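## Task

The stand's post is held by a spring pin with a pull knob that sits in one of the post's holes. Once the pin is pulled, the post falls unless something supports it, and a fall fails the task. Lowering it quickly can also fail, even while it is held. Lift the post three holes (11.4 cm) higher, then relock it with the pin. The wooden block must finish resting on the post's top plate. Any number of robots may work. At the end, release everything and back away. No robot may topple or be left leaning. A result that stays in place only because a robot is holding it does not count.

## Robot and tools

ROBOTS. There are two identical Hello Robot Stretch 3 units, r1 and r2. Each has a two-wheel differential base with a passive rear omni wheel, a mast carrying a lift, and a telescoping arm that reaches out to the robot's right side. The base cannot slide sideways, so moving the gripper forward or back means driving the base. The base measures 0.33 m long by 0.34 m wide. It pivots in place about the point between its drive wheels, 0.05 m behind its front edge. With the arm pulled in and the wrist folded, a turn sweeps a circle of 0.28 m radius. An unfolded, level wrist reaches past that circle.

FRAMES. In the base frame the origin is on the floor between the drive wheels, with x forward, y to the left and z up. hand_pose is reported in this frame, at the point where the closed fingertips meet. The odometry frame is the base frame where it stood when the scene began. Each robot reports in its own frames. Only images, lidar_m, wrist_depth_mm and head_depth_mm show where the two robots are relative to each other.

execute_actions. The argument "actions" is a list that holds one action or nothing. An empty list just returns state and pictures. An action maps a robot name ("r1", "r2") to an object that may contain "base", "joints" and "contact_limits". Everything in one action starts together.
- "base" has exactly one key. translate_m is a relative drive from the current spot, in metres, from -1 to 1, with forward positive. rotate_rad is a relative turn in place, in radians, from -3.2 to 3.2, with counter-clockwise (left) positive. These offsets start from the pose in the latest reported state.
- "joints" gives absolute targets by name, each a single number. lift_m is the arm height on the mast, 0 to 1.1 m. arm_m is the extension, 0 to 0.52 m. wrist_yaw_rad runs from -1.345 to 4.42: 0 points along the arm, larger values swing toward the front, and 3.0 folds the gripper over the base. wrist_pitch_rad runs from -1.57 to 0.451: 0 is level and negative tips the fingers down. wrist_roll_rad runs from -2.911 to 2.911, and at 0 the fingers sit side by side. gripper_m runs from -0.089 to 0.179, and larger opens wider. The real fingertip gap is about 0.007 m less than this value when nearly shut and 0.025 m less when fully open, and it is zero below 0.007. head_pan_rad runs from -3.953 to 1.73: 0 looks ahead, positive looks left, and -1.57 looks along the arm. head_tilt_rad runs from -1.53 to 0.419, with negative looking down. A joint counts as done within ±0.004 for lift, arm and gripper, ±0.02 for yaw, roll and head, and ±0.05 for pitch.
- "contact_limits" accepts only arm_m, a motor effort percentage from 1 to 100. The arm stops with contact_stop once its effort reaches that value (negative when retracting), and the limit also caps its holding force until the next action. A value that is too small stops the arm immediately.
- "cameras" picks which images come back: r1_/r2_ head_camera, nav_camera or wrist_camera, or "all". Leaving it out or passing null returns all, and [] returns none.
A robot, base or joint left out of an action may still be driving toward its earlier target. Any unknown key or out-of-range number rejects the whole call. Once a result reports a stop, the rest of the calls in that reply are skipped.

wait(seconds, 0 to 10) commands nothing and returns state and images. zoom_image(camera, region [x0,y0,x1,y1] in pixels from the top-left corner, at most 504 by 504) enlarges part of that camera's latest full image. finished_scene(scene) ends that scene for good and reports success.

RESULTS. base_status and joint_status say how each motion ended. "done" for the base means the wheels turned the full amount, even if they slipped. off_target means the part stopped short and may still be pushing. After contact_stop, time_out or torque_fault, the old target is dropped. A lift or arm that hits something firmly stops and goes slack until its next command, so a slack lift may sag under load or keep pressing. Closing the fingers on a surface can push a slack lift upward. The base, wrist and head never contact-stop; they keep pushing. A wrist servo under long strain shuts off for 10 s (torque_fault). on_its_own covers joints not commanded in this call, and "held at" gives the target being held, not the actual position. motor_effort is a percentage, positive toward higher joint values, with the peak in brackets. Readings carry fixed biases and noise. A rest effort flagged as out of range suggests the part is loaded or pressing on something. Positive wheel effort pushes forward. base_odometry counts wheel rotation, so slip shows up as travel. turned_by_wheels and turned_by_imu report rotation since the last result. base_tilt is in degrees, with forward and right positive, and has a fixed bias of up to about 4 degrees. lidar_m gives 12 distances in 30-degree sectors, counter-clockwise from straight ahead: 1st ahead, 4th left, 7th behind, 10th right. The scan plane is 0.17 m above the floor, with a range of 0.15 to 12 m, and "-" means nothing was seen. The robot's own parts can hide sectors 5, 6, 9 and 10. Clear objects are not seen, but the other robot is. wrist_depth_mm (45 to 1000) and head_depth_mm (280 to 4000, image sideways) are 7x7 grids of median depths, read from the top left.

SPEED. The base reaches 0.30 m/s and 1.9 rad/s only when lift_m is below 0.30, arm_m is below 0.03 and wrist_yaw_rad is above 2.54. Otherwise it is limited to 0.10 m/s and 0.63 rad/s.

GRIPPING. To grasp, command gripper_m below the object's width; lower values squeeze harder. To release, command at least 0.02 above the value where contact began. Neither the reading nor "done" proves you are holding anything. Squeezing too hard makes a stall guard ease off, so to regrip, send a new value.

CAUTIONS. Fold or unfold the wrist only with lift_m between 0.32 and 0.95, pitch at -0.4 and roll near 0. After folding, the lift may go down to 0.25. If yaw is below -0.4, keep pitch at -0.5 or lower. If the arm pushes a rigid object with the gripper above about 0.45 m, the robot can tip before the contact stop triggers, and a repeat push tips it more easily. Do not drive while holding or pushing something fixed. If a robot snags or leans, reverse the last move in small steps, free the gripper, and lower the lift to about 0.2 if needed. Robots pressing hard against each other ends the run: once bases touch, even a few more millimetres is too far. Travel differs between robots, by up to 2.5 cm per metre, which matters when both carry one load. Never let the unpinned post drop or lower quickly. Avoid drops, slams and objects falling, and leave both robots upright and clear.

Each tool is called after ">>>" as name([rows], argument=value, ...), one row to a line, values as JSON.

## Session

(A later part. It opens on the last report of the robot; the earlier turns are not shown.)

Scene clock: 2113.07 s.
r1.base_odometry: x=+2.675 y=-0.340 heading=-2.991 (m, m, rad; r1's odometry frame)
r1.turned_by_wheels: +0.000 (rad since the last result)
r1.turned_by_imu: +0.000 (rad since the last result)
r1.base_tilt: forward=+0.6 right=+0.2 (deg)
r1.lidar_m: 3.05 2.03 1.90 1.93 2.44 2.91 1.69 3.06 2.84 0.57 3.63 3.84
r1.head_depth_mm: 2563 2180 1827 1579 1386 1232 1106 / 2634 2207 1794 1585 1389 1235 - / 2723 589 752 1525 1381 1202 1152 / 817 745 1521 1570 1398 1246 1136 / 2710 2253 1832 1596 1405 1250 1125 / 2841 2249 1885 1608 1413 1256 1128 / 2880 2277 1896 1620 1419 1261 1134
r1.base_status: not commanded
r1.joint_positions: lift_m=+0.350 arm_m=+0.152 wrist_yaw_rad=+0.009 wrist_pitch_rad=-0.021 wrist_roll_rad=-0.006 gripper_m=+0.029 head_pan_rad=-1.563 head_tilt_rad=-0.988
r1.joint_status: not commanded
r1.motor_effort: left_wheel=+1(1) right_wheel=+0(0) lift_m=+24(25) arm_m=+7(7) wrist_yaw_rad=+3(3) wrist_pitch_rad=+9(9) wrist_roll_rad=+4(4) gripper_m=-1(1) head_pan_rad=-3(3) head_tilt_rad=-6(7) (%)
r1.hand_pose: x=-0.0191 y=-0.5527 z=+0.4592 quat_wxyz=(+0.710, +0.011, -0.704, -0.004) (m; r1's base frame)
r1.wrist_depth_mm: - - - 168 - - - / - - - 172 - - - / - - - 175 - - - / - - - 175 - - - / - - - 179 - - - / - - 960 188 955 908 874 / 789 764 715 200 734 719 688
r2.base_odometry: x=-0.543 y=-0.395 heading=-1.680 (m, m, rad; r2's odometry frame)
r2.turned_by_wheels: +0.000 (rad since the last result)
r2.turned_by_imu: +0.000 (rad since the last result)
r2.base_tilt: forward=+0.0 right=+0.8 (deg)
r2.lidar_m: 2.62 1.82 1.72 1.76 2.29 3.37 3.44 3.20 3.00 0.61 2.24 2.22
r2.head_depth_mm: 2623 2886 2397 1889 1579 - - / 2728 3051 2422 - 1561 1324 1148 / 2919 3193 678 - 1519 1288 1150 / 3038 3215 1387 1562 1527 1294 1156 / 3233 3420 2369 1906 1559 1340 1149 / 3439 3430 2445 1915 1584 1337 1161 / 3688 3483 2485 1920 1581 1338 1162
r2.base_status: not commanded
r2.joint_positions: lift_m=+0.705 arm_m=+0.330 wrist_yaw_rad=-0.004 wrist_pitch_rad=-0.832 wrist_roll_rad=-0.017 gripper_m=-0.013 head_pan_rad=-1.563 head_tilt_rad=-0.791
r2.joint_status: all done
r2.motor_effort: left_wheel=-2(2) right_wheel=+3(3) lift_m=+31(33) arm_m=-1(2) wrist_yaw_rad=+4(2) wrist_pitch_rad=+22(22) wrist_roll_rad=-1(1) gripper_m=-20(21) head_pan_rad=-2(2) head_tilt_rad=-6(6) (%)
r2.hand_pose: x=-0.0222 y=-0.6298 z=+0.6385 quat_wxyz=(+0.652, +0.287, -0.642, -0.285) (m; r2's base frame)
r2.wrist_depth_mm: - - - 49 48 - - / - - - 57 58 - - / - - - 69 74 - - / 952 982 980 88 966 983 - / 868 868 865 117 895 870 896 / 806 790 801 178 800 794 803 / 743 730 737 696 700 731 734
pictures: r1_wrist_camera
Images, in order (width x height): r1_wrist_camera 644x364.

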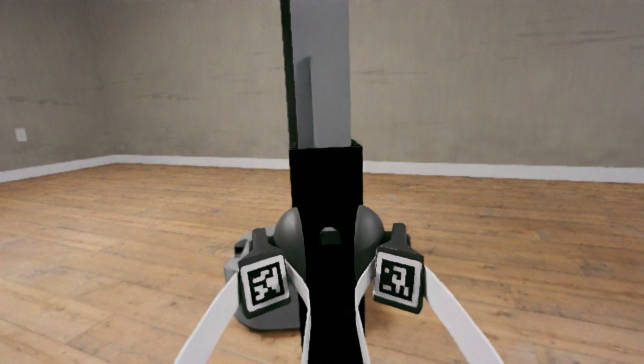

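>>> execute_actions([
  {"r2": {"joints": {"lift_m": 0.708}}},
], cameras=["r1_wrist_camera"])

>>> zoom_image(camera="r1_wrist_camera", region=[270, 30, 390, 160])

Scene clock: 2121.73 s.
r1.base_odometry: x=+2.675 y=-0.340 heading=-2.991 (m, m, rad; r1's odometry frame)
r1.turned_by_wheels: +0.000 (rad since the last result)
r1.turned_by_imu: +0.000 (rad since the last result)
r1.base_tilt: forward=+0.6 right=+0.2 (deg)
r1.lidar_m: 3.05 2.03 1.90 1.93 2.44 2.91 1.69 3.06 2.84 0.57 3.62 3.83
r1.head_depth_mm: 2538 2191 1826 1576 1382 1229 1112 / 2647 2212 1791 1589 1394 1235 - / 2738 589 752 1527 1388 1205 1150 / 813 744 1521 1566 1405 1243 1137 / 2716 2243 1836 1601 1405 1253 1125 / 2824 2262 1879 1612 1415 1257 1128 / 2866 2271 1893 1625 1419 1256 1131
r1.base_status: not commanded
r1.joint_positions: lift_m=+0.350 arm_m=+0.152 wrist_yaw_rad=+0.009 wrist_pitch_rad=-0.021 wrist_roll_rad=-0.006 gripper_m=+0.029 head_pan_rad=-1.563 head_tilt_rad=-0.988
r1.joint_status: not commanded
r1.motor_effort: left_wheel=+1(1) right_wheel=+0(0) lift_m=+24(25) arm_m=+6(6) wrist_yaw_rad=+3(3) wrist_pitch_rad=+9(9) wrist_roll_rad=+4(4) gripper_m=+0(1) head_pan_rad=-4(4) head_tilt_rad=-6(6) (%)
r1.hand_pose: x=-0.0191 y=-0.5527 z=+0.4592 quat_wxyz=(+0.710, +0.011, -0.704, -0.004) (m; r1's base frame)
r1.wrist_depth_mm: - - - 166 - - - / - - - 171 - - - / - - - 176 - - - / - - - 176 - - - / - - - 180 - - - / - - 962 188 925 904 902 / 771 771 728 200 721 715 696
r2.base_odometry: x=-0.543 y=-0.395 heading=-1.680 (m, m, rad; r2's odometry frame)
r2.turned_by_wheels: +0.000 (rad since the last result)
r2.turned_by_imu: -0.001 (rad since the last result)
r2.base_tilt: forward=+0.0 right=+0.8 (deg)
r2.lidar_m: 2.62 1.81 1.72 1.75 2.29 3.37 3.45 3.22 3.00 0.61 2.24 2.23
r2.head_depth_mm: 2643 2884 2393 1891 1574 - - / 2771 3017 2416 - 1556 1311 1144 / 2896 3167 677 - 1518 1289 1145 / 2995 3229 1380 1572 1531 1293 1152 / 3216 3383 2355 1919 1570 1328 1152 / 3352 3425 2462 1924 1585 1337 1155 / 3622 3483 2482 1934 1586 1337 1162
r2.base_status: not commanded
r2.joint_positions: lift_m=+0.707 arm_m=+0.330 wrist_yaw_rad=-0.004 wrist_pitch_rad=-0.836 wrist_roll_rad=-0.017 gripper_m=-0.013 head_pan_rad=-1.563 head_tilt_rad=-0.791
r2.joint_status: all done
r2.motor_effort: left_wheel=-2(2) right_wheel=+3(3) lift_m=+33(33) arm_m=+0(0) wrist_yaw_rad=+3(3) wrist_pitch_rad=+23(23) wrist_roll_rad=-1(1) gripper_m=-21(21) head_pan_rad=-3(2) head_tilt_rad=-6(5) (%)
r2.hand_pose: x=-0.0222 y=-0.6290 z=+0.6398 quat_wxyz=(+0.651, +0.288, -0.641, -0.286) (m; r2's base frame)
r2.wrist_depth_mm: - - - 49 48 - - / - - - 57 58 - - / - - - 69 75 - - / 971 953 993 88 960 973 972 / 868 862 888 118 871 872 877 / 794 805 795 183 808 801 797 / 739 735 723 697 720 744 740
pictures: r1_wrist_camera
Images, in order (width x height): r1_wrist_camera 644x364.

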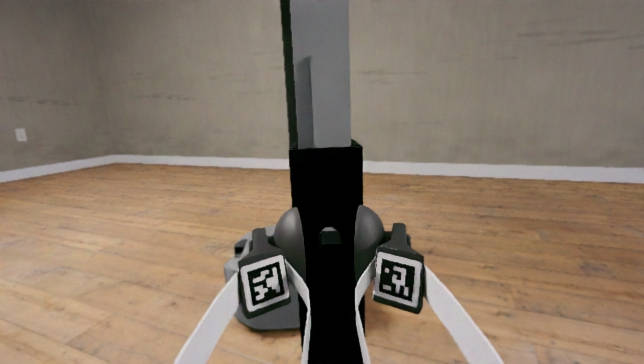

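Region (270, 30, 390, 160) of r1_wrist_camera's 644x364 image, scaled by 3.877; it fills the left 465 columns of this view, and the rest is white.

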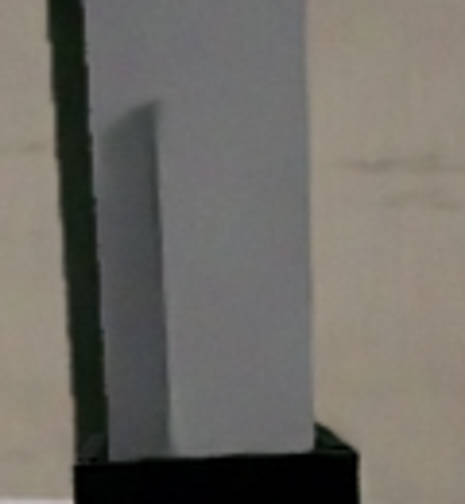

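>>> execute_actions([
  {"r2": {"joints": {"lift_m": 0.710}}},
], cameras=["r1_wrist_camera"])

>>> zoom_image(camera="r1_wrist_camera", region=[270, 30, 390, 160])

Scene clock: 2126.90 s.
r1.base_odometry: x=+2.675 y=-0.340 heading=-2.991 (m, m, rad; r1's odometry frame)
r1.turned_by_wheels: +0.000 (rad since the last result)
r1.turned_by_imu: +0.000 (rad since the last result)
r1.base_tilt: forward=+0.6 right=+0.3 (deg)
r1.lidar_m: 3.06 2.03 1.90 1.93 2.44 2.91 1.69 3.04 2.84 0.57 3.67 3.82
r1.head_depth_mm: 2536 2182 1820 1574 1383 1231 1109 / 2639 2203 1794 1585 1392 1236 - / 2710 588 751 1521 1376 1205 1151 / 808 726 1519 1564 1405 1248 1136 / 2734 2260 1834 1606 1412 1247 1120 / 2841 2262 1884 1616 1415 1248 1130 / 2897 2280 1890 1620 1419 1259 1132
r1.base_status: not commanded
r1.joint_positions: lift_m=+0.350 arm_m=+0.152 wrist_yaw_rad=+0.009 wrist_pitch_rad=-0.021 wrist_roll_rad=-0.006 gripper_m=+0.029 head_pan_rad=-1.563 head_tilt_rad=-0.988
r1.joint_status: not commanded
r1.motor_effort: left_wheel=+1(1) right_wheel=+1(0) lift_m=+25(25) arm_m=+7(7) wrist_yaw_rad=+3(3) wrist_pitch_rad=+9(9) wrist_roll_rad=+4(4) gripper_m=-1(1) head_pan_rad=-3(3) head_tilt_rad=-7(6) (%)
r1.hand_pose: x=-0.0191 y=-0.5527 z=+0.4592 quat_wxyz=(+0.710, +0.011, -0.704, -0.004) (m; r1's base frame)
r1.wrist_depth_mm: - - - 166 - - - / - - - 171 - - - / - - - 176 - - - / - - - 175 - - - / - - - 179 - - - / - - 965 190 930 896 860 / 776 769 725 199 717 716 685
r2.base_odometry: x=-0.543 y=-0.395 heading=-1.680 (m, m, rad; r2's odometry frame)
r2.turned_by_wheels: +0.000 (rad since the last result)
r2.turned_by_imu: -0.001 (rad since the last result)
r2.base_tilt: forward=+0.0 right=+0.8 (deg)
r2.lidar_m: 2.62 1.82 1.72 1.76 2.29 3.37 3.45 3.20 2.99 0.61 2.25 2.23
r2.head_depth_mm: 2653 2914 2380 1870 1581 - - / 2767 3027 2401 - 1530 1309 1147 / 2906 3112 675 - 1519 1292 1145 / 3016 3184 1327 1562 1526 1297 1152 / 3234 3394 2337 1909 1576 1320 1151 / 3372 3410 2468 1927 1583 1335 1165 / 3635 3457 2465 1926 1587 1338 1163
r2.base_status: not commanded
r2.joint_positions: lift_m=+0.709 arm_m=+0.330 wrist_yaw_rad=-0.004 wrist_pitch_rad=-0.837 wrist_roll_rad=-0.017 gripper_m=-0.013 head_pan_rad=-1.563 head_tilt_rad=-0.791
r2.joint_status: all done
r2.motor_effort: left_wheel=-2(2) right_wheel=+3(3) lift_m=+33(35) arm_m=+0(1) wrist_yaw_rad=+3(4) wrist_pitch_rad=+23(24) wrist_roll_rad=-1(1) gripper_m=-20(21) head_pan_rad=-3(2) head_tilt_rad=-6(6) (%)
r2.hand_pose: x=-0.0222 y=-0.6288 z=+0.6417 quat_wxyz=(+0.651, +0.288, -0.641, -0.286) (m; r2's base frame)
r2.wrist_depth_mm: - - - 49 48 - - / - - - 58 58 - - / - - - 69 75 - - / 973 974 984 88 949 973 982 / 902 864 863 118 868 864 890 / 799 794 787 183 809 784 804 / 728 721 732 705 716 727 734
pictures: r1_wrist_camera
Images, in order (width x height): r1_wrist_camera 644x364.

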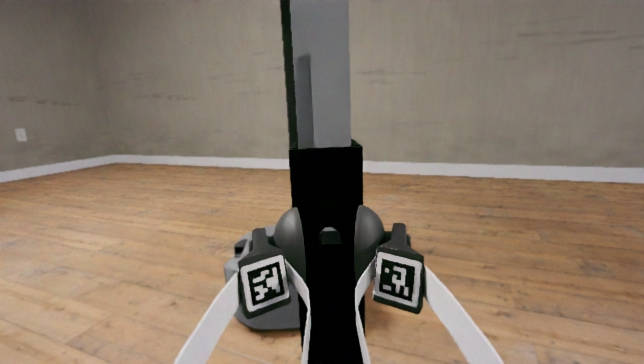

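Region (270, 30, 390, 160) of r1_wrist_camera's 644x364 image, scaled by 3.877; it fills the left 465 columns of this view, and the rest is white.

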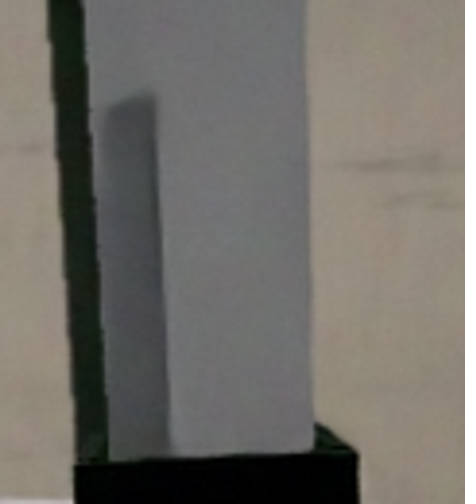

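>>> execute_actions([
  {"r1": {"joints": {"gripper_m": -0.06}}},
], cameras=[])

>>> execute_actions([
  {"r1": {"joints": {"arm_m": 0.141}, "contact_limits": {"arm_m": 40}}},
], cameras=["r1_wrist_camera", "r1_head_camera"])

>>> zoom_image(camera="r1_head_camera", region=[420, 150, 580, 250])

>>> zoom_image(camera="r1_wrist_camera", region=[220, 170, 440, 330])

Scene clock: 2138.90 s.
r1.base_odometry: x=+2.675 y=-0.340 heading=-2.991 (m, m, rad; r1's odometry frame)
r1.turned_by_wheels: +0.000 (rad since the last result)
r1.turned_by_imu: +0.000 (rad since the last result)
r1.base_tilt: forward=+0.6 right=+0.3 (deg)
r1.lidar_m: 3.07 2.03 1.90 1.93 2.43 2.91 1.69 3.07 2.84 0.57 3.62 3.83
r1.head_depth_mm: 2550 2181 1833 1581 1385 1229 1110 / 2656 2200 1793 1576 1391 1230 - / 2712 587 751 1524 1375 1204 1151 / 777 725 1518 1572 1404 1243 1135 / 2721 2252 1824 1601 1409 1252 1125 / 2827 2256 1875 1609 1411 1253 1128 / 2898 2287 1884 1621 1408 1258 1130
r1.base_status: not commanded
r1.joint_positions: lift_m=+0.350 arm_m=+0.153 wrist_yaw_rad=+0.009 wrist_pitch_rad=-0.020 wrist_roll_rad=-0.006 gripper_m=-0.055 head_pan_rad=-1.563 head_tilt_rad=-0.989
r1.joint_status: gripper_m off_target (ended at -0.055, target -0.060)
r1.motor_effort: left_wheel=+0(1) right_wheel=+0(2) lift_m=+24(24) arm_m=-1(7) wrist_yaw_rad=+4(4) wrist_pitch_rad=+8(9) wrist_roll_rad=+4(4) gripper_m=-28(100) head_pan_rad=-3(3) head_tilt_rad=-6(6) (%)
r1.hand_pose: x=-0.0191 y=-0.5533 z=+0.4594 quat_wxyz=(+0.710, +0.011, -0.705, -0.004) (m; r1's base frame)
r1.wrist_depth_mm: - - - 166 - - - / - - - 170 - - - / - - - 174 - - - / - - - 174 - - - / - - - 177 - - - / - - 906 189 966 904 874 / 769 766 728 198 711 715 708
r2.base_odometry: x=-0.543 y=-0.395 heading=-1.680 (m, m, rad; r2's odometry frame)
r2.turned_by_wheels: +0.000 (rad since the last result)
r2.turned_by_imu: -0.001 (rad since the last result)
r2.base_tilt: forward=+0.0 right=+0.8 (deg)
r2.lidar_m: 2.62 1.82 1.71 1.76 2.29 3.37 3.46 3.20 2.99 0.61 2.24 2.23
r2.head_depth_mm: 2653 2910 2391 1882 1597 - - / 2761 2985 2395 - 1532 1319 1148 / 2950 3134 673 - 1509 1289 1150 / 3012 3191 1340 1574 1513 1306 1152 / 3270 3413 2347 1915 1559 1323 1150 / 3392 3432 2457 1918 1578 1333 1161 / 3602 3451 2470 1934 1573 1337 1160
r2.base_status: not commanded
r2.joint_positions: lift_m=+0.709 arm_m=+0.330 wrist_yaw_rad=-0.004 wrist_pitch_rad=-0.837 wrist_roll_rad=-0.017 gripper_m=-0.013 head_pan_rad=-1.563 head_tilt_rad=-0.791
r2.joint_status: not commanded
r2.motor_effort: left_wheel=-2(2) right_wheel=+3(3) lift_m=+33(33) arm_m=-1(1) wrist_yaw_rad=+3(3) wrist_pitch_rad=+24(23) wrist_roll_rad=-1(1) gripper_m=-20(21) head_pan_rad=-2(3) head_tilt_rad=-6(6) (%)
r2.hand_pose: x=-0.0222 y=-0.6288 z=+0.6417 quat_wxyz=(+0.651, +0.288, -0.641, -0.286) (m; r2's base frame)
r2.wrist_depth_mm: - - - 49 48 - - / - - - 57 58 - - / - - - 69 75 - - / 985 965 992 88 978 969 963 / 879 881 902 118 870 881 858 / 802 789 806 183 803 790 794 / 752 733 742 704 720 724 729
pictures: none
No camera images: the call's "cameras" was empty. Leave "cameras" out to get every camera's image.

Scene clock: 2139.77 s.
r1.base_odometry: x=+2.675 y=-0.340 heading=-2.991 (m, m, rad; r1's odometry frame)
r1.turned_by_wheels: +0.000 (rad since the last result)
r1.turned_by_imu: +0.000 (rad since the last result)
r1.base_tilt: forward=+0.6 right=+0.2 (deg)
r1.lidar_m: 3.05 2.02 1.90 1.93 2.44 2.91 1.69 3.04 2.84 0.57 3.61 3.84
r1.head_depth_mm: 2546 2192 1832 1576 1379 1231 1109 / 2636 2202 1795 1577 1390 1248 - / 2703 588 751 1524 1381 1203 1150 / 777 725 1527 1573 1400 1246 1135 / 2720 2224 1832 1604 1402 1246 1120 / 2837 2266 1888 1610 1408 1258 1128 / 2878 2277 1890 1623 1421 1259 1127
r1.base_status: not commanded
r1.joint_positions: lift_m=+0.350 arm_m=+0.142 wrist_yaw_rad=+0.009 wrist_pitch_rad=-0.015 wrist_roll_rad=-0.006 gripper_m=-0.052 head_pan_rad=-1.563 head_tilt_rad=-0.989
r1.joint_status: all done
r1.on_its_own: gripper_m is held at -0.053, not at your -0.060, by its stall guard, which is still easing
r1.motor_effort: left_wheel=+0(1) right_wheel=+1(0) lift_m=+24(24) arm_m=-7(12) wrist_yaw_rad=+4(3) wrist_pitch_rad=+6(9) wrist_roll_rad=+4(4) gripper_m=-28(29) head_pan_rad=-3(4) head_tilt_rad=-7(6) (%)
r1.contact_limits: arm_m 40 (drawing in: default 26, maximum 43; extending or still: default 36, maximum 59)
r1.hand_pose: x=-0.0191 y=-0.5424 z=+0.4607 quat_wxyz=(+0.710, +0.009, -0.705, -0.002) (m; r1's base frame)
r1.wrist_depth_mm: - - - 177 - - - / - - - 183 - - - / - - - 188 - - - / - - - 186 - - - / - - - 190 - - - / - - 921 200 - 884 893 / 783 767 731 209 722 728 703
r2.base_odometry: x=-0.543 y=-0.395 heading=-1.680 (m, m, rad; r2's odometry frame)
r2.turned_by_wheels: +0.000 (rad since the last result)
r2.turned_by_imu: +0.000 (rad since the last result)
r2.base_tilt: forward=+0.0 right=+0.8 (deg)
r2.lidar_m: 2.61 1.82 1.72 1.76 2.29 3.37 3.46 3.20 2.99 0.61 2.24 2.23
r2.head_depth_mm: 2629 2885 2382 1885 1587 - - / 2792 3042 2394 - 1539 1318 1149 / 2918 3171 675 - 1521 1294 1144 / 2987 3150 1330 1572 1526 1303 1157 / 3227 3377 2372 1909 1569 1335 1152 / 3394 3422 2458 1921 1575 1343 1159 / 3606 3499 2466 1932 1584 1345 1170
r2.base_status: not commanded
r2.joint_positions: lift_m=+0.709 arm_m=+0.330 wrist_yaw_rad=-0.004 wrist_pitch_rad=-0.837 wrist_roll_rad=-0.017 gripper_m=-0.013 head_pan_rad=-1.563 head_tilt_rad=-0.791
r2.joint_status: not commanded
r2.motor_effort: left_wheel=-2(2) right_wheel=+3(3) lift_m=+33(33) arm_m=+0(1) wrist_yaw_rad=+3(4) wrist_pitch_rad=+23(24) wrist_roll_rad=-1(1) gripper_m=-22(20) head_pan_rad=-3(3) head_tilt_rad=-6(5) (%)
r2.hand_pose: x=-0.0222 y=-0.6288 z=+0.6417 quat_wxyz=(+0.651, +0.288, -0.641, -0.286) (m; r2's base frame)
r2.wrist_depth_mm: - - - 49 48 - - / - - - 57 58 - - / - - - 69 75 - - / 990 948 - 88 949 965 1000 / 881 884 882 118 872 887 871 / 805 793 807 184 808 791 788 / 744 746 737 699 712 735 737
pictures: r1_head_camera (sideways: a quarter turn clockwise sets it upright), r1_wrist_camera
Images, in order (width x height): r1_head_camera 896x504, r1_wrist_camera 644x364.

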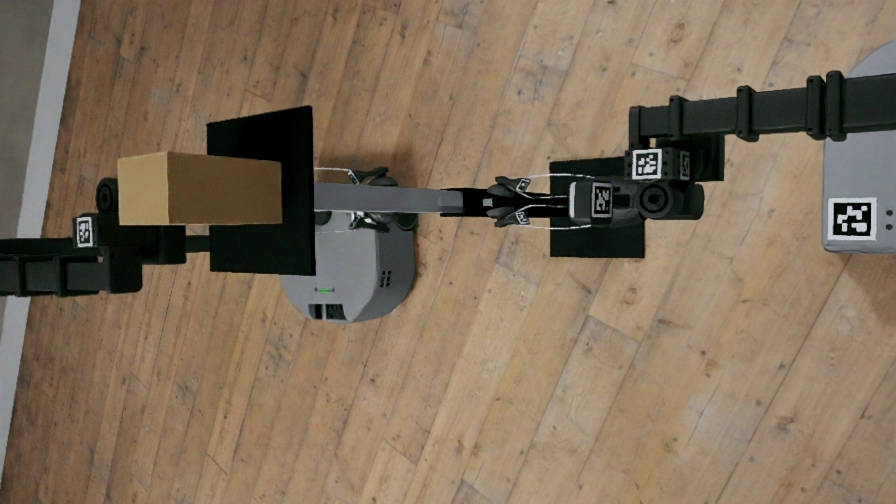

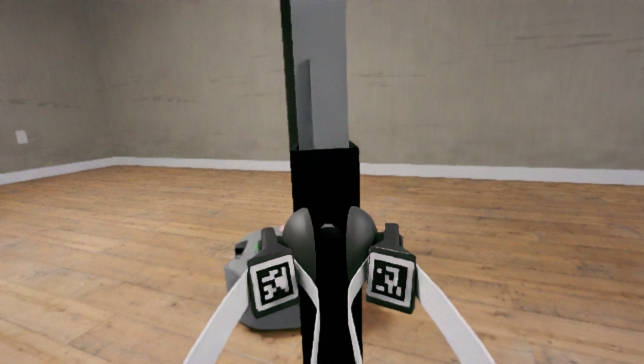

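Region (420, 150, 580, 250) of r1_head_camera's 896x504 image, scaled by 3.150, with more detail than that image has; it fills the top 315 rows of this view, and the rest is white.

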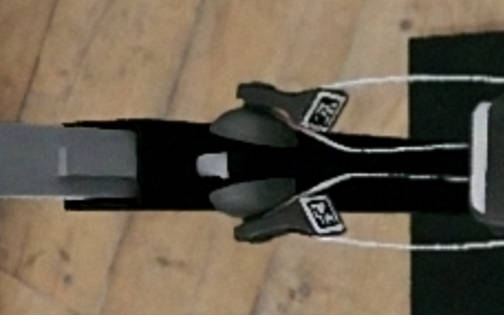

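Region (220, 170, 440, 330) of r1_wrist_camera's 644x364 image, scaled by 2.291; it fills the top 367 rows of this view, and the rest is white.

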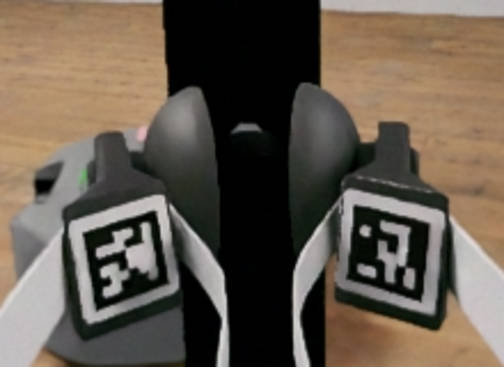

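>>> execute_actions([
  {"r1": {"joints": {"gripper_m": 0.029}}},
], cameras=[])

>>> execute_actions([
  {"r1": {"joints": {"arm_m": 0.1525}}},
], cameras=[])

>>> execute_actions([
  {"r1": {"joints": {"gripper_m": -0.03}}},
], cameras=[])

>>> execute_actions([
  {"r1": {"joints": {"gripper_m": -0.087}}},
], cameras=[])

>>> execute_actions([
  {"r1": {"joints": {"arm_m": 0.1435}, "contact_limits": {"arm_m": 40}}},
], cameras=["r1_wrist_camera", "r1_head_camera"])

>>> execute_actions([
  {"r2": {"joints": {"lift_m": 0.722}}},
], cameras=["r1_wrist_camera", "r1_head_camera"])

>>> zoom_image(camera="r1_head_camera", region=[420, 150, 580, 250])

Scene clock: 2177.43 s.
r1.base_odometry: x=+2.675 y=-0.340 heading=-2.991 (m, m, rad; r1's odometry frame)
r1.turned_by_wheels: +0.000 (rad since the last result)
r1.turned_by_imu: +0.000 (rad since the last result)
r1.base_tilt: forward=+0.6 right=+0.3 (deg)
r1.lidar_m: 3.06 2.03 1.90 1.93 2.44 2.91 1.68 3.06 2.85 0.57 3.64 3.82
r1.head_depth_mm: 2554 2184 1828 1577 1376 1230 1109 / 2625 2199 1800 1579 1391 1244 - / 2732 589 751 1514 1385 1203 1146 / 776 726 1532 1564 1404 1244 1140 / 2732 2243 1825 1599 1406 1247 1125 / 2831 2251 1876 1614 1412 1251 1126 / 2882 2283 1892 1619 1419 1260 1132
r1.base_status: not commanded
r1.joint_positions: lift_m=+0.350 arm_m=+0.141 wrist_yaw_rad=+0.009 wrist_pitch_rad=-0.019 wrist_roll_rad=-0.006 gripper_m=+0.029 head_pan_rad=-1.563 head_tilt_rad=-0.989
r1.joint_status: all done
r1.motor_effort: left_wheel=+1(1) right_wheel=+0(0) lift_m=+24(24) arm_m=-3(6) wrist_yaw_rad=+3(3) wrist_pitch_rad=+8(8) wrist_roll_rad=+4(4) gripper_m=+0(75) head_pan_rad=-3(3) head_tilt_rad=-6(6) (%)
r1.hand_pose: x=-0.0191 y=-0.5420 z=+0.4597 quat_wxyz=(+0.710, +0.010, -0.705, -0.004) (m; r1's base frame)
r1.wrist_depth_mm: - - - 177 - - - / - - - 183 - - - / - - - 189 - - - / - - - 187 - - - / - - - 190 - - - / - - 968 201 965 892 891 / 797 760 735 211 706 711 696
r2.base_odometry: x=-0.543 y=-0.395 heading=-1.680 (m, m, rad; r2's odometry frame)
r2.turned_by_wheels: +0.000 (rad since the last result)
r2.turned_by_imu: -0.002 (rad since the last result)
r2.base_tilt: forward=+0.0 right=+0.8 (deg)
r2.lidar_m: 2.61 1.82 1.72 1.76 2.29 3.37 3.44 3.20 2.99 0.61 2.24 2.23
r2.head_depth_mm: 2646 2873 2377 1890 1582 - - / 2772 2999 2389 - 1546 1307 1147 / 2903 3117 675 - 1520 1289 1153 / 2984 3213 1335 1553 1534 1292 1151 / 3204 3406 2356 1906 1582 1326 1157 / 3357 3379 2466 1928 1569 1332 1156 / 3581 3489 2477 1920 1585 1343 1163
r2.base_status: not commanded
r2.joint_positions: lift_m=+0.709 arm_m=+0.330 wrist_yaw_rad=-0.004 wrist_pitch_rad=-0.837 wrist_roll_rad=-0.017 gripper_m=-0.013 head_pan_rad=-1.563 head_tilt_rad=-0.791
r2.joint_status: not commanded
r2.motor_effort: left_wheel=-2(2) right_wheel=+3(3) lift_m=+33(33) arm_m=-1(1) wrist_yaw_rad=+3(3) wrist_pitch_rad=+23(24) wrist_roll_rad=-1(1) gripper_m=-22(21) head_pan_rad=-3(2) head_tilt_rad=-6(6) (%)
r2.hand_pose: x=-0.0222 y=-0.6288 z=+0.6417 quat_wxyz=(+0.651, +0.288, -0.641, -0.286) (m; r2's base frame)
r2.wrist_depth_mm: - - - 49 48 - - / - - - 58 58 - - / - - - 69 75 - - / 960 969 952 88 969 962 980 / 891 884 879 118 886 874 882 / 783 794 804 183 806 796 811 / 746 753 736 687 719 729 728
pictures: none
No camera images: the call's "cameras" was empty. Leave "cameras" out to get every camera's image.

Scene clock: 2178.30 s.
r1.base_odometry: x=+2.675 y=-0.340 heading=-2.991 (m, m, rad; r1's odometry frame)
r1.turned_by_wheels: +0.000 (rad since the last result)
r1.turned_by_imu: +0.000 (rad since the last result)
r1.base_tilt: forward=+0.6 right=+0.2 (deg)
r1.lidar_m: 3.04 2.04 1.90 1.93 2.44 2.91 1.69 3.05 2.84 0.57 3.66 3.82
r1.head_depth_mm: 2528 2180 1841 1575 1386 1232 1107 / 2644 2203 1794 1584 1395 1238 - / 2726 589 752 1529 1379 1203 1152 / 807 725 1526 1572 1404 1247 1137 / 2704 2228 1835 1608 1406 1249 1122 / 2828 2263 1882 1614 1415 1254 1124 / 2853 2267 1894 1628 1416 1259 1133
r1.base_status: not commanded
r1.joint_positions: lift_m=+0.350 arm_m=+0.152 wrist_yaw_rad=+0.009 wrist_pitch_rad=-0.020 wrist_roll_rad=-0.006 gripper_m=+0.029 head_pan_rad=-1.563 head_tilt_rad=-0.989
r1.joint_status: all done
r1.motor_effort: left_wheel=+1(1) right_wheel=+0(0) lift_m=+24(24) arm_m=+7(7) wrist_yaw_rad=+4(3) wrist_pitch_rad=+8(9) wrist_roll_rad=+4(4) gripper_m=-1(1) head_pan_rad=-3(3) head_tilt_rad=-6(6) (%)
r1.hand_pose: x=-0.0191 y=-0.5527 z=+0.4594 quat_wxyz=(+0.710, +0.011, -0.705, -0.004) (m; r1's base frame)
r1.wrist_depth_mm: - - - 165 - - - / - - - 172 - - - / - - - 175 - - - / - - - 175 - - - / - - - 179 - - - / - - 962 188 958 895 892 / 786 770 741 200 727 712 693
r2.base_odometry: x=-0.543 y=-0.395 heading=-1.680 (m, m, rad; r2's odometry frame)
r2.turned_by_wheels: +0.000 (rad since the last result)
r2.turned_by_imu: +0.000 (rad since the last result)
r2.base_tilt: forward=+0.1 right=+0.8 (deg)
r2.lidar_m: 2.62 1.82 1.72 1.76 2.30 3.37 3.46 3.19 2.99 0.61 2.24 2.22
r2.head_depth_mm: 2629 2895 2403 1868 1586 - - / 2753 3008 2395 - 1537 1317 1142 / 2882 3184 676 - 1527 1291 1149 / 3006 3208 1334 1566 1525 1292 1153 / 3206 3381 2359 1914 1562 1329 1158 / 3342 3484 2466 1916 1568 1335 1159 / 3575 3489 2483 1936 1581 1341 1159
r2.base_status: not commanded
r2.joint_positions: lift_m=+0.709 arm_m=+0.330 wrist_yaw_rad=-0.004 wrist_pitch_rad=-0.837 wrist_roll_rad=-0.017 gripper_m=-0.013 head_pan_rad=-1.563 head_tilt_rad=-0.791
r2.joint_status: not commanded
r2.motor_effort: left_wheel=-2(2) right_wheel=+3(3) lift_m=+33(33) arm_m=-1(0) wrist_yaw_rad=+3(3) wrist_pitch_rad=+24(23) wrist_roll_rad=-1(1) gripper_m=-21(21) head_pan_rad=-3(3) head_tilt_rad=-6(6) (%)
r2.hand_pose: x=-0.0222 y=-0.6288 z=+0.6417 quat_wxyz=(+0.651, +0.288, -0.641, -0.286) (m; r2's base frame)
r2.wrist_depth_mm: - - - 49 48 - - / - - - 58 58 - - / - - - 70 75 - - / 973 972 959 88 948 966 964 / 879 883 867 118 861 869 877 / 799 794 785 184 801 795 786 / 724 720 719 708 714 733 734
pictures: none
No camera images: the call's "cameras" was empty. Leave "cameras" out to get every camera's image.

Scene clock: 2179.37 s.
r1.base_odometry: x=+2.675 y=-0.340 heading=-2.991 (m, m, rad; r1's odometry frame)
r1.turned_by_wheels: +0.000 (rad since the last result)
r1.turned_by_imu: +0.000 (rad since the last result)
r1.base_tilt: forward=+0.6 right=+0.2 (deg)
r1.lidar_m: 3.06 2.03 1.90 1.92 2.44 2.92 1.69 3.06 2.84 0.57 3.60 3.82
r1.head_depth_mm: 2552 2192 1834 1571 1384 1228 1105 / 2635 2201 1796 1585 1395 1231 - / 2729 588 752 1527 1386 1207 1148 / 808 726 1527 1563 1404 1250 1137 / 2713 2243 1825 1606 1405 1250 1124 / 2837 2251 1883 1612 1411 1256 1128 / 2865 2275 1894 1619 1420 1258 1128
r1.base_status: not commanded
r1.joint_positions: lift_m=+0.350 arm_m=+0.152 wrist_yaw_rad=+0.012 wrist_pitch_rad=-0.020 wrist_roll_rad=-0.006 gripper_m=-0.029 head_pan_rad=-1.563 head_tilt_rad=-0.989
r1.joint_status: all done
r1.motor_effort: left_wheel=+1(1) right_wheel=+1(1) lift_m=+24(24) arm_m=+7(7) wrist_yaw_rad=+0(3) wrist_pitch_rad=+9(10) wrist_roll_rad=+4(4) gripper_m=-20(95) head_pan_rad=-3(3) head_tilt_rad=-7(6) (%)
r1.hand_pose: x=-0.0184 y=-0.5527 z=+0.4593 quat_wxyz=(+0.710, +0.012, -0.705, -0.003) (m; r1's base frame)
r1.wrist_depth_mm: - - - 167 - - - / - - - 172 - - - / - - - 177 - - - / - - - 176 - - - / - - - 178 - - - / - - 947 190 915 892 881 / 780 751 740 198 726 700 684
r2.base_odometry: x=-0.543 y=-0.395 heading=-1.680 (m, m, rad; r2's odometry frame)
r2.turned_by_wheels: +0.000 (rad since the last result)
r2.turned_by_imu: +0.000 (rad since the last result)
r2.base_tilt: forward=+0.1 right=+0.8 (deg)
r2.lidar_m: 2.61 1.82 1.72 1.75 2.29 3.37 3.44 3.19 2.99 0.61 2.24 2.23
r2.head_depth_mm: 2623 2900 2396 1873 1580 - - / 2773 3028 2386 - 1531 1321 1149 / 2886 3139 674 - 1523 1296 1146 / 3024 3188 1338 1570 1537 1294 1155 / 3219 3456 2352 1909 1573 1331 1153 / 3431 3423 2494 1916 1579 1341 1162 / 3619 3457 2477 1919 1574 1341 1165
r2.base_status: not commanded
r2.joint_positions: lift_m=+0.709 arm_m=+0.330 wrist_yaw_rad=-0.004 wrist_pitch_rad=-0.837 wrist_roll_rad=-0.017 gripper_m=-0.013 head_pan_rad=-1.563 head_tilt_rad=-0.791
r2.joint_status: not commanded
r2.motor_effort: left_wheel=-2(3) right_wheel=+3(3) lift_m=+33(33) arm_m=-1(0) wrist_yaw_rad=+3(3) wrist_pitch_rad=+23(24) wrist_roll_rad=-1(1) gripper_m=-21(21) head_pan_rad=-2(3) head_tilt_rad=-6(6) (%)
r2.hand_pose: x=-0.0222 y=-0.6288 z=+0.6417 quat_wxyz=(+0.651, +0.288, -0.641, -0.286) (m; r2's base frame)
r2.wrist_depth_mm: - - - 49 48 - - / - - - 57 58 - - / - - - 69 75 - - / 964 975 952 88 948 971 977 / 890 877 890 118 879 843 869 / 805 813 802 183 805 813 788 / 748 733 734 700 733 737 739
pictures: none
No camera images: the call's "cameras" was empty. Leave "cameras" out to get every camera's image.

Scene clock: 2180.63 s.
r1.base_odometry: x=+2.675 y=-0.340 heading=-2.991 (m, m, rad; r1's odometry frame)
r1.turned_by_wheels: +0.000 (rad since the last result)
r1.turned_by_imu: +0.000 (rad since the last result)
r1.base_tilt: forward=+0.7 right=+0.3 (deg)
r1.lidar_m: 3.04 2.03 1.90 1.93 2.45 2.92 1.69 3.05 2.84 0.57 3.64 3.82
r1.head_depth_mm: 2537 2184 1826 1575 1383 1234 1110 / 2655 2191 1790 1577 1388 1233 - / 2719 589 751 1528 1376 1206 1148 / 777 726 1524 1567 1401 1242 1138 / 2738 2243 1828 1607 1404 1249 1126 / 2846 2262 1887 1617 1411 1254 1127 / 2853 2275 1896 1620 1416 1257 1131
r1.base_status: not commanded
r1.joint_positions: lift_m=+0.350 arm_m=+0.153 wrist_yaw_rad=+0.009 wrist_pitch_rad=-0.019 wrist_roll_rad=-0.006 gripper_m=-0.085 head_pan_rad=-1.563 head_tilt_rad=-0.989
r1.joint_status: all done
r1.motor_effort: left_wheel=+1(2) right_wheel=+1(2) lift_m=+24(24) arm_m=-1(7) wrist_yaw_rad=+2(4) wrist_pitch_rad=+8(9) wrist_roll_rad=+4(4) gripper_m=-39(100) head_pan_rad=-3(4) head_tilt_rad=-6(6) (%)
r1.hand_pose: x=-0.0190 y=-0.5534 z=+0.4596 quat_wxyz=(+0.710, +0.010, -0.705, -0.004) (m; r1's base frame)
r1.wrist_depth_mm: - - - 165 - - - / - - - 169 - - - / - - - 175 - - - / - - - 173 - - - / - - - 177 - - - / - - 902 189 945 902 894 / 772 756 744 198 733 715 696
r2.base_odometry: x=-0.543 y=-0.395 heading=-1.680 (m, m, rad; r2's odometry frame)
r2.turned_by_wheels: +0.000 (rad since the last result)
r2.turned_by_imu: +0.000 (rad since the last result)
r2.base_tilt: forward=+0.0 right=+0.8 (deg)
r2.lidar_m: 2.61 1.82 1.72 1.75 2.28 3.38 3.45 3.19 2.99 0.61 2.24 2.23
r2.head_depth_mm: 2636 2891 2390 1887 1580 - - / 2803 3029 2404 - 1544 1322 1147 / 2937 3198 676 - 1489 1300 1150 / 3018 3226 1338 1571 1527 1300 1156 / 3233 3370 2342 1921 1570 1329 1155 / 3413 3393 2471 1921 1578 1332 1153 / 3702 3458 2488 1941 1582 1345 1161
r2.base_status: not commanded
r2.joint_positions: lift_m=+0.709 arm_m=+0.330 wrist_yaw_rad=-0.004 wrist_pitch_rad=-0.837 wrist_roll_rad=-0.017 gripper_m=-0.013 head_pan_rad=-1.563 head_tilt_rad=-0.791
r2.joint_status: not commanded
r2.motor_effort: left_wheel=-2(2) right_wheel=+3(3) lift_m=+33(33) arm_m=-1(1) wrist_yaw_rad=+3(2) wrist_pitch_rad=+23(23) wrist_roll_rad=-1(1) gripper_m=-22(21) head_pan_rad=-2(3) head_tilt_rad=-5(6) (%)
r2.hand_pose: x=-0.0222 y=-0.6288 z=+0.6417 quat_wxyz=(+0.651, +0.288, -0.641, -0.286) (m; r2's base frame)
r2.wrist_depth_mm: - - - 49 48 - - / - - - 58 58 - - / - - - 69 75 - - / 954 998 979 88 967 969 955 / 879 860 878 118 878 886 887 / 807 810 782 183 813 782 790 / 731 734 730 699 714 741 717
pictures: none
No camera images: the call's "cameras" was empty. Leave "cameras" out to get every camera's image.

Scene clock: 2181.47 s.
r1.base_odometry: x=+2.675 y=-0.340 heading=-2.991 (m, m, rad; r1's odometry frame)
r1.turned_by_wheels: +0.000 (rad since the last result)
r1.turned_by_imu: +0.000 (rad since the last result)
r1.base_tilt: forward=+0.6 right=+0.3 (deg)
r1.lidar_m: 3.04 2.03 1.90 1.92 2.44 2.91 1.69 3.05 2.84 0.57 3.61 3.83
r1.head_depth_mm: 2529 2176 1822 1573 1382 1230 1112 / 2633 2205 1786 1589 1390 1240 - / 2722 588 751 1525 1380 1204 1149 / 776 723 1531 1565 1399 1245 1137 / 2704 2249 1833 1610 1401 1248 1123 / 2825 2262 1886 1610 1412 1252 1125 / 2865 2294 1890 1628 1417 1258 1129
r1.base_status: not commanded
r1.joint_positions: lift_m=+0.350 arm_m=+0.145 wrist_yaw_rad=+0.009 wrist_pitch_rad=-0.015 wrist_roll_rad=-0.006 gripper_m=-0.080 head_pan_rad=-1.563 head_tilt_rad=-0.989
r1.joint_status: all done
r1.on_its_own: gripper_m is held at -0.080, not at your -0.087, by its stall guard, which is still easing
r1.motor_effort: left_wheel=+1(2) right_wheel=+0(0) lift_m=+24(24) arm_m=-14(17) wrist_yaw_rad=+3(3) wrist_pitch_rad=+6(8) wrist_roll_rad=+4(4) gripper_m=-7(39) head_pan_rad=-3(4) head_tilt_rad=-6(6) (%)
r1.contact_limits: arm_m 40 (drawing in: default 26, maximum 43; extending or still: default 36, maximum 59)
r1.hand_pose: x=-0.0190 y=-0.5454 z=+0.4606 quat_wxyz=(+0.710, +0.009, -0.705, -0.002) (m; r1's base frame)
r1.wrist_depth_mm: - - - 173 - - - / - - - 179 - - - / - - - 183 - - - / - - - 183 - - - / - - - 185 - - - / - - 931 197 - 943 905 / 782 759 748 207 726 712 707
r2.base_odometry: x=-0.543 y=-0.395 heading=-1.680 (m, m, rad; r2's odometry frame)
r2.turned_by_wheels: +0.000 (rad since the last result)
r2.turned_by_imu: +0.000 (rad since the last result)
r2.base_tilt: forward=+0.0 right=+0.8 (deg)
r2.lidar_m: 2.61 1.82 1.72 1.75 2.29 3.36 3.45 3.20 2.99 0.61 2.24 2.23
r2.head_depth_mm: 2638 2882 2378 1894 1588 - - / 2764 3047 2393 - 1541 1315 1134 / 2931 3115 676 - 1525 1288 1152 / 3004 3213 1335 1565 1529 1297 1156 / 3180 3395 2377 1913 1566 1331 1160 / 3345 3430 2435 1911 1566 1333 1155 / 3643 3483 2478 1935 1581 1341 1160
r2.base_status: not commanded
r2.joint_positions: lift_m=+0.709 arm_m=+0.330 wrist_yaw_rad=-0.004 wrist_pitch_rad=-0.837 wrist_roll_rad=-0.017 gripper_m=-0.013 head_pan_rad=-1.563 head_tilt_rad=-0.791
r2.joint_status: not commanded
r2.motor_effort: left_wheel=-2(2) right_wheel=+3(3) lift_m=+33(33) arm_m=+0(0) wrist_yaw_rad=+4(3) wrist_pitch_rad=+23(23) wrist_roll_rad=-1(1) gripper_m=-21(21) head_pan_rad=-3(3) head_tilt_rad=-6(6) (%)
r2.hand_pose: x=-0.0222 y=-0.6288 z=+0.6417 quat_wxyz=(+0.651, +0.288, -0.641, -0.286) (m; r2's base frame)
r2.wrist_depth_mm: - - - 49 48 - - / - - - 57 58 - - / - - - 69 75 - - / 957 959 980 88 947 949 956 / 889 879 859 118 884 867 882 / 812 789 800 184 831 792 784 / 747 754 738 693 709 722 729
pictures: r1_head_camera (sideways: a quarter turn clockwise sets it upright), r1_wrist_camera
Images, in order (width x height): r1_head_camera 896x504, r1_wrist_camera 644x364.

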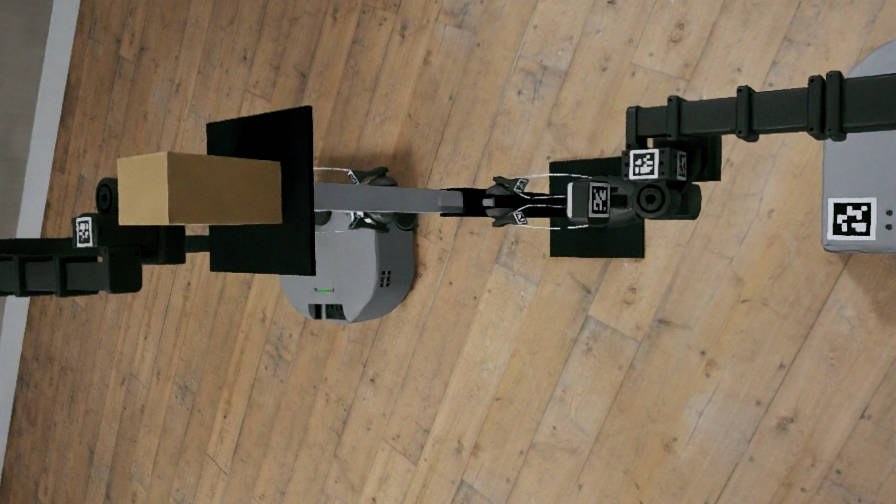

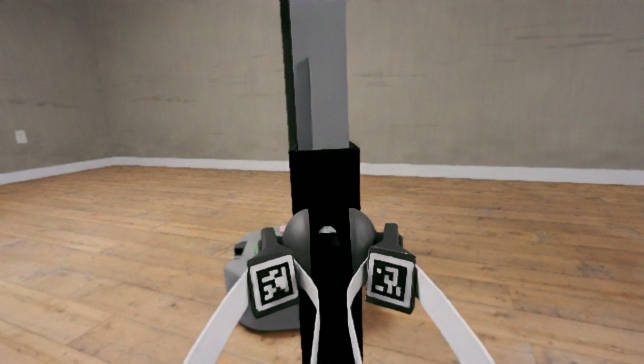

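Scene clock: 2182.23 s.
r1.base_odometry: x=+2.675 y=-0.340 heading=-2.991 (m, m, rad; r1's odometry frame)
r1.turned_by_wheels: +0.000 (rad since the last result)
r1.turned_by_imu: +0.000 (rad since the last result)
r1.base_tilt: forward=+0.5 right=+0.3 (deg)
r1.lidar_m: 3.05 2.03 1.90 1.93 2.43 2.91 1.69 3.06 2.84 0.57 3.62 3.83
r1.head_depth_mm: 2547 2187 1827 1577 1390 1234 1111 / 2630 2199 1765 1577 1395 1235 - / 2722 587 751 1527 1384 1200 1151 / 728 739 1523 1562 1396 1245 1135 / 2741 2226 1840 1602 1408 1247 1121 / 2819 2259 1867 1617 1410 1254 1127 / 2865 2275 1895 1621 1416 1257 1130
r1.base_status: not commanded
r1.joint_positions: lift_m=+0.350 arm_m=+0.145 wrist_yaw_rad=+0.009 wrist_pitch_rad=-0.015 wrist_roll_rad=-0.006 gripper_m=-0.075 head_pan_rad=-1.563 head_tilt_rad=-0.989
r1.joint_status: not commanded
r1.on_its_own: gripper_m is held at -0.076, not at your -0.087, by its stall guard, which is still easing
r1.motor_effort: left_wheel=+0(0) right_wheel=+1(0) lift_m=+24(24) arm_m=-13(14) wrist_yaw_rad=+3(3) wrist_pitch_rad=+6(6) wrist_roll_rad=+4(4) gripper_m=-16(37) head_pan_rad=-4(3) head_tilt_rad=-6(6) (%)
r1.hand_pose: x=-0.0190 y=-0.5454 z=+0.4606 quat_wxyz=(+0.710, +0.009, -0.705, -0.002) (m; r1's base frame)
r1.wrist_depth_mm: - - - 173 - - - / - - - 180 - - - / - - - 184 - - - / - - - 183 - - - / - - - 186 - - - / - - 905 196 - 915 901 / 784 753 745 205 713 700 707
r2.base_odometry: x=-0.543 y=-0.395 heading=-1.680 (m, m, rad; r2's odometry frame)
r2.turned_by_wheels: +0.000 (rad since the last result)
r2.turned_by_imu: +0.000 (rad since the last result)
r2.base_tilt: forward=+0.0 right=+0.8 (deg)
r2.lidar_m: 2.62 1.82 1.72 1.76 2.30 3.38 3.46 3.21 3.00 0.61 2.24 2.23
r2.head_depth_mm: 2648 2906 2390 1882 1593 - - / 2747 2975 2396 - 1552 1312 1142 / 2876 3181 664 - 1509 1293 1153 / 3029 3209 1336 1562 1537 1305 1153 / 3183 3381 2345 1911 1578 1326 1151 / 3497 3509 2472 1931 1582 1334 1164 / 3649 3476 2461 1927 1579 1343 1167
r2.base_status: not commanded
r2.joint_positions: lift_m=+0.721 arm_m=+0.330 wrist_yaw_rad=-0.004 wrist_pitch_rad=-0.837 wrist_roll_rad=-0.017 gripper_m=-0.013 head_pan_rad=-1.563 head_tilt_rad=-0.791
r2.joint_status: all done
r2.motor_effort: left_wheel=-2(2) right_wheel=+3(3) lift_m=+33(33) arm_m=-1(1) wrist_yaw_rad=+4(3) wrist_pitch_rad=+23(23) wrist_roll_rad=-1(1) gripper_m=-21(21) head_pan_rad=-3(3) head_tilt_rad=-6(6) (%)
r2.hand_pose: x=-0.0222 y=-0.6288 z=+0.6537 quat_wxyz=(+0.651, +0.289, -0.641, -0.287) (m; r2's base frame)
r2.wrist_depth_mm: - - - 49 48 - - / - - - 58 58 - - / - - - 69 75 - - / - - 994 88 958 983 994 / 875 899 902 119 910 891 876 / 814 811 828 183 828 824 822 / 746 749 735 711 732 751 750
pictures: r1_head_camera (sideways: a quarter turn clockwise sets it upright), r1_wrist_camera
Images, in order (width x height): r1_head_camera 896x504, r1_wrist_camera 644x364.

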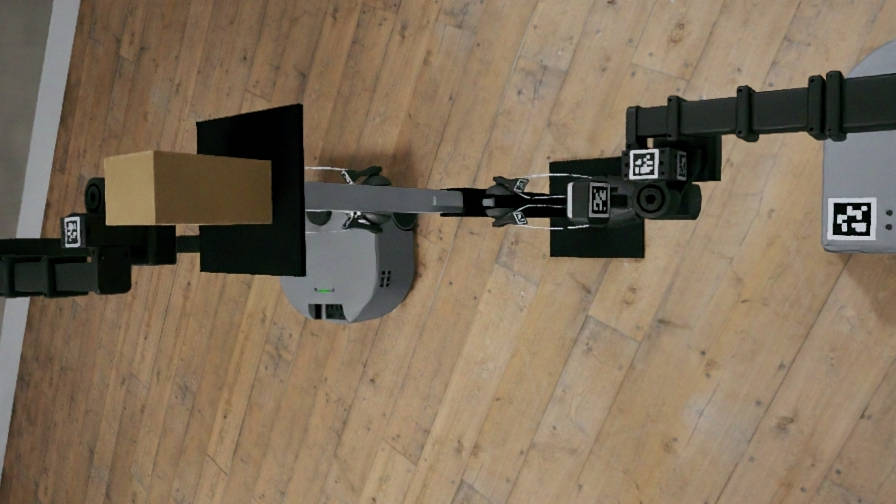

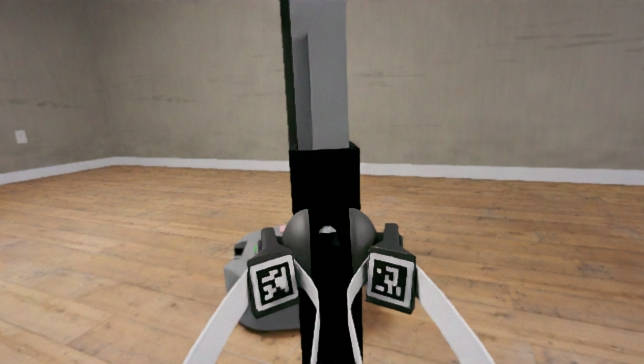

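Region (420, 150, 580, 250) of r1_head_camera's 896x504 image, scaled by 3.150, with more detail than that image has; it fills the top 315 rows of this view, and the rest is white.

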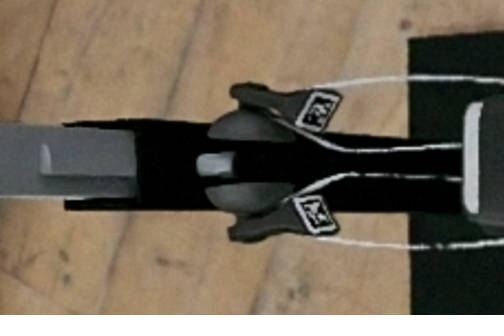

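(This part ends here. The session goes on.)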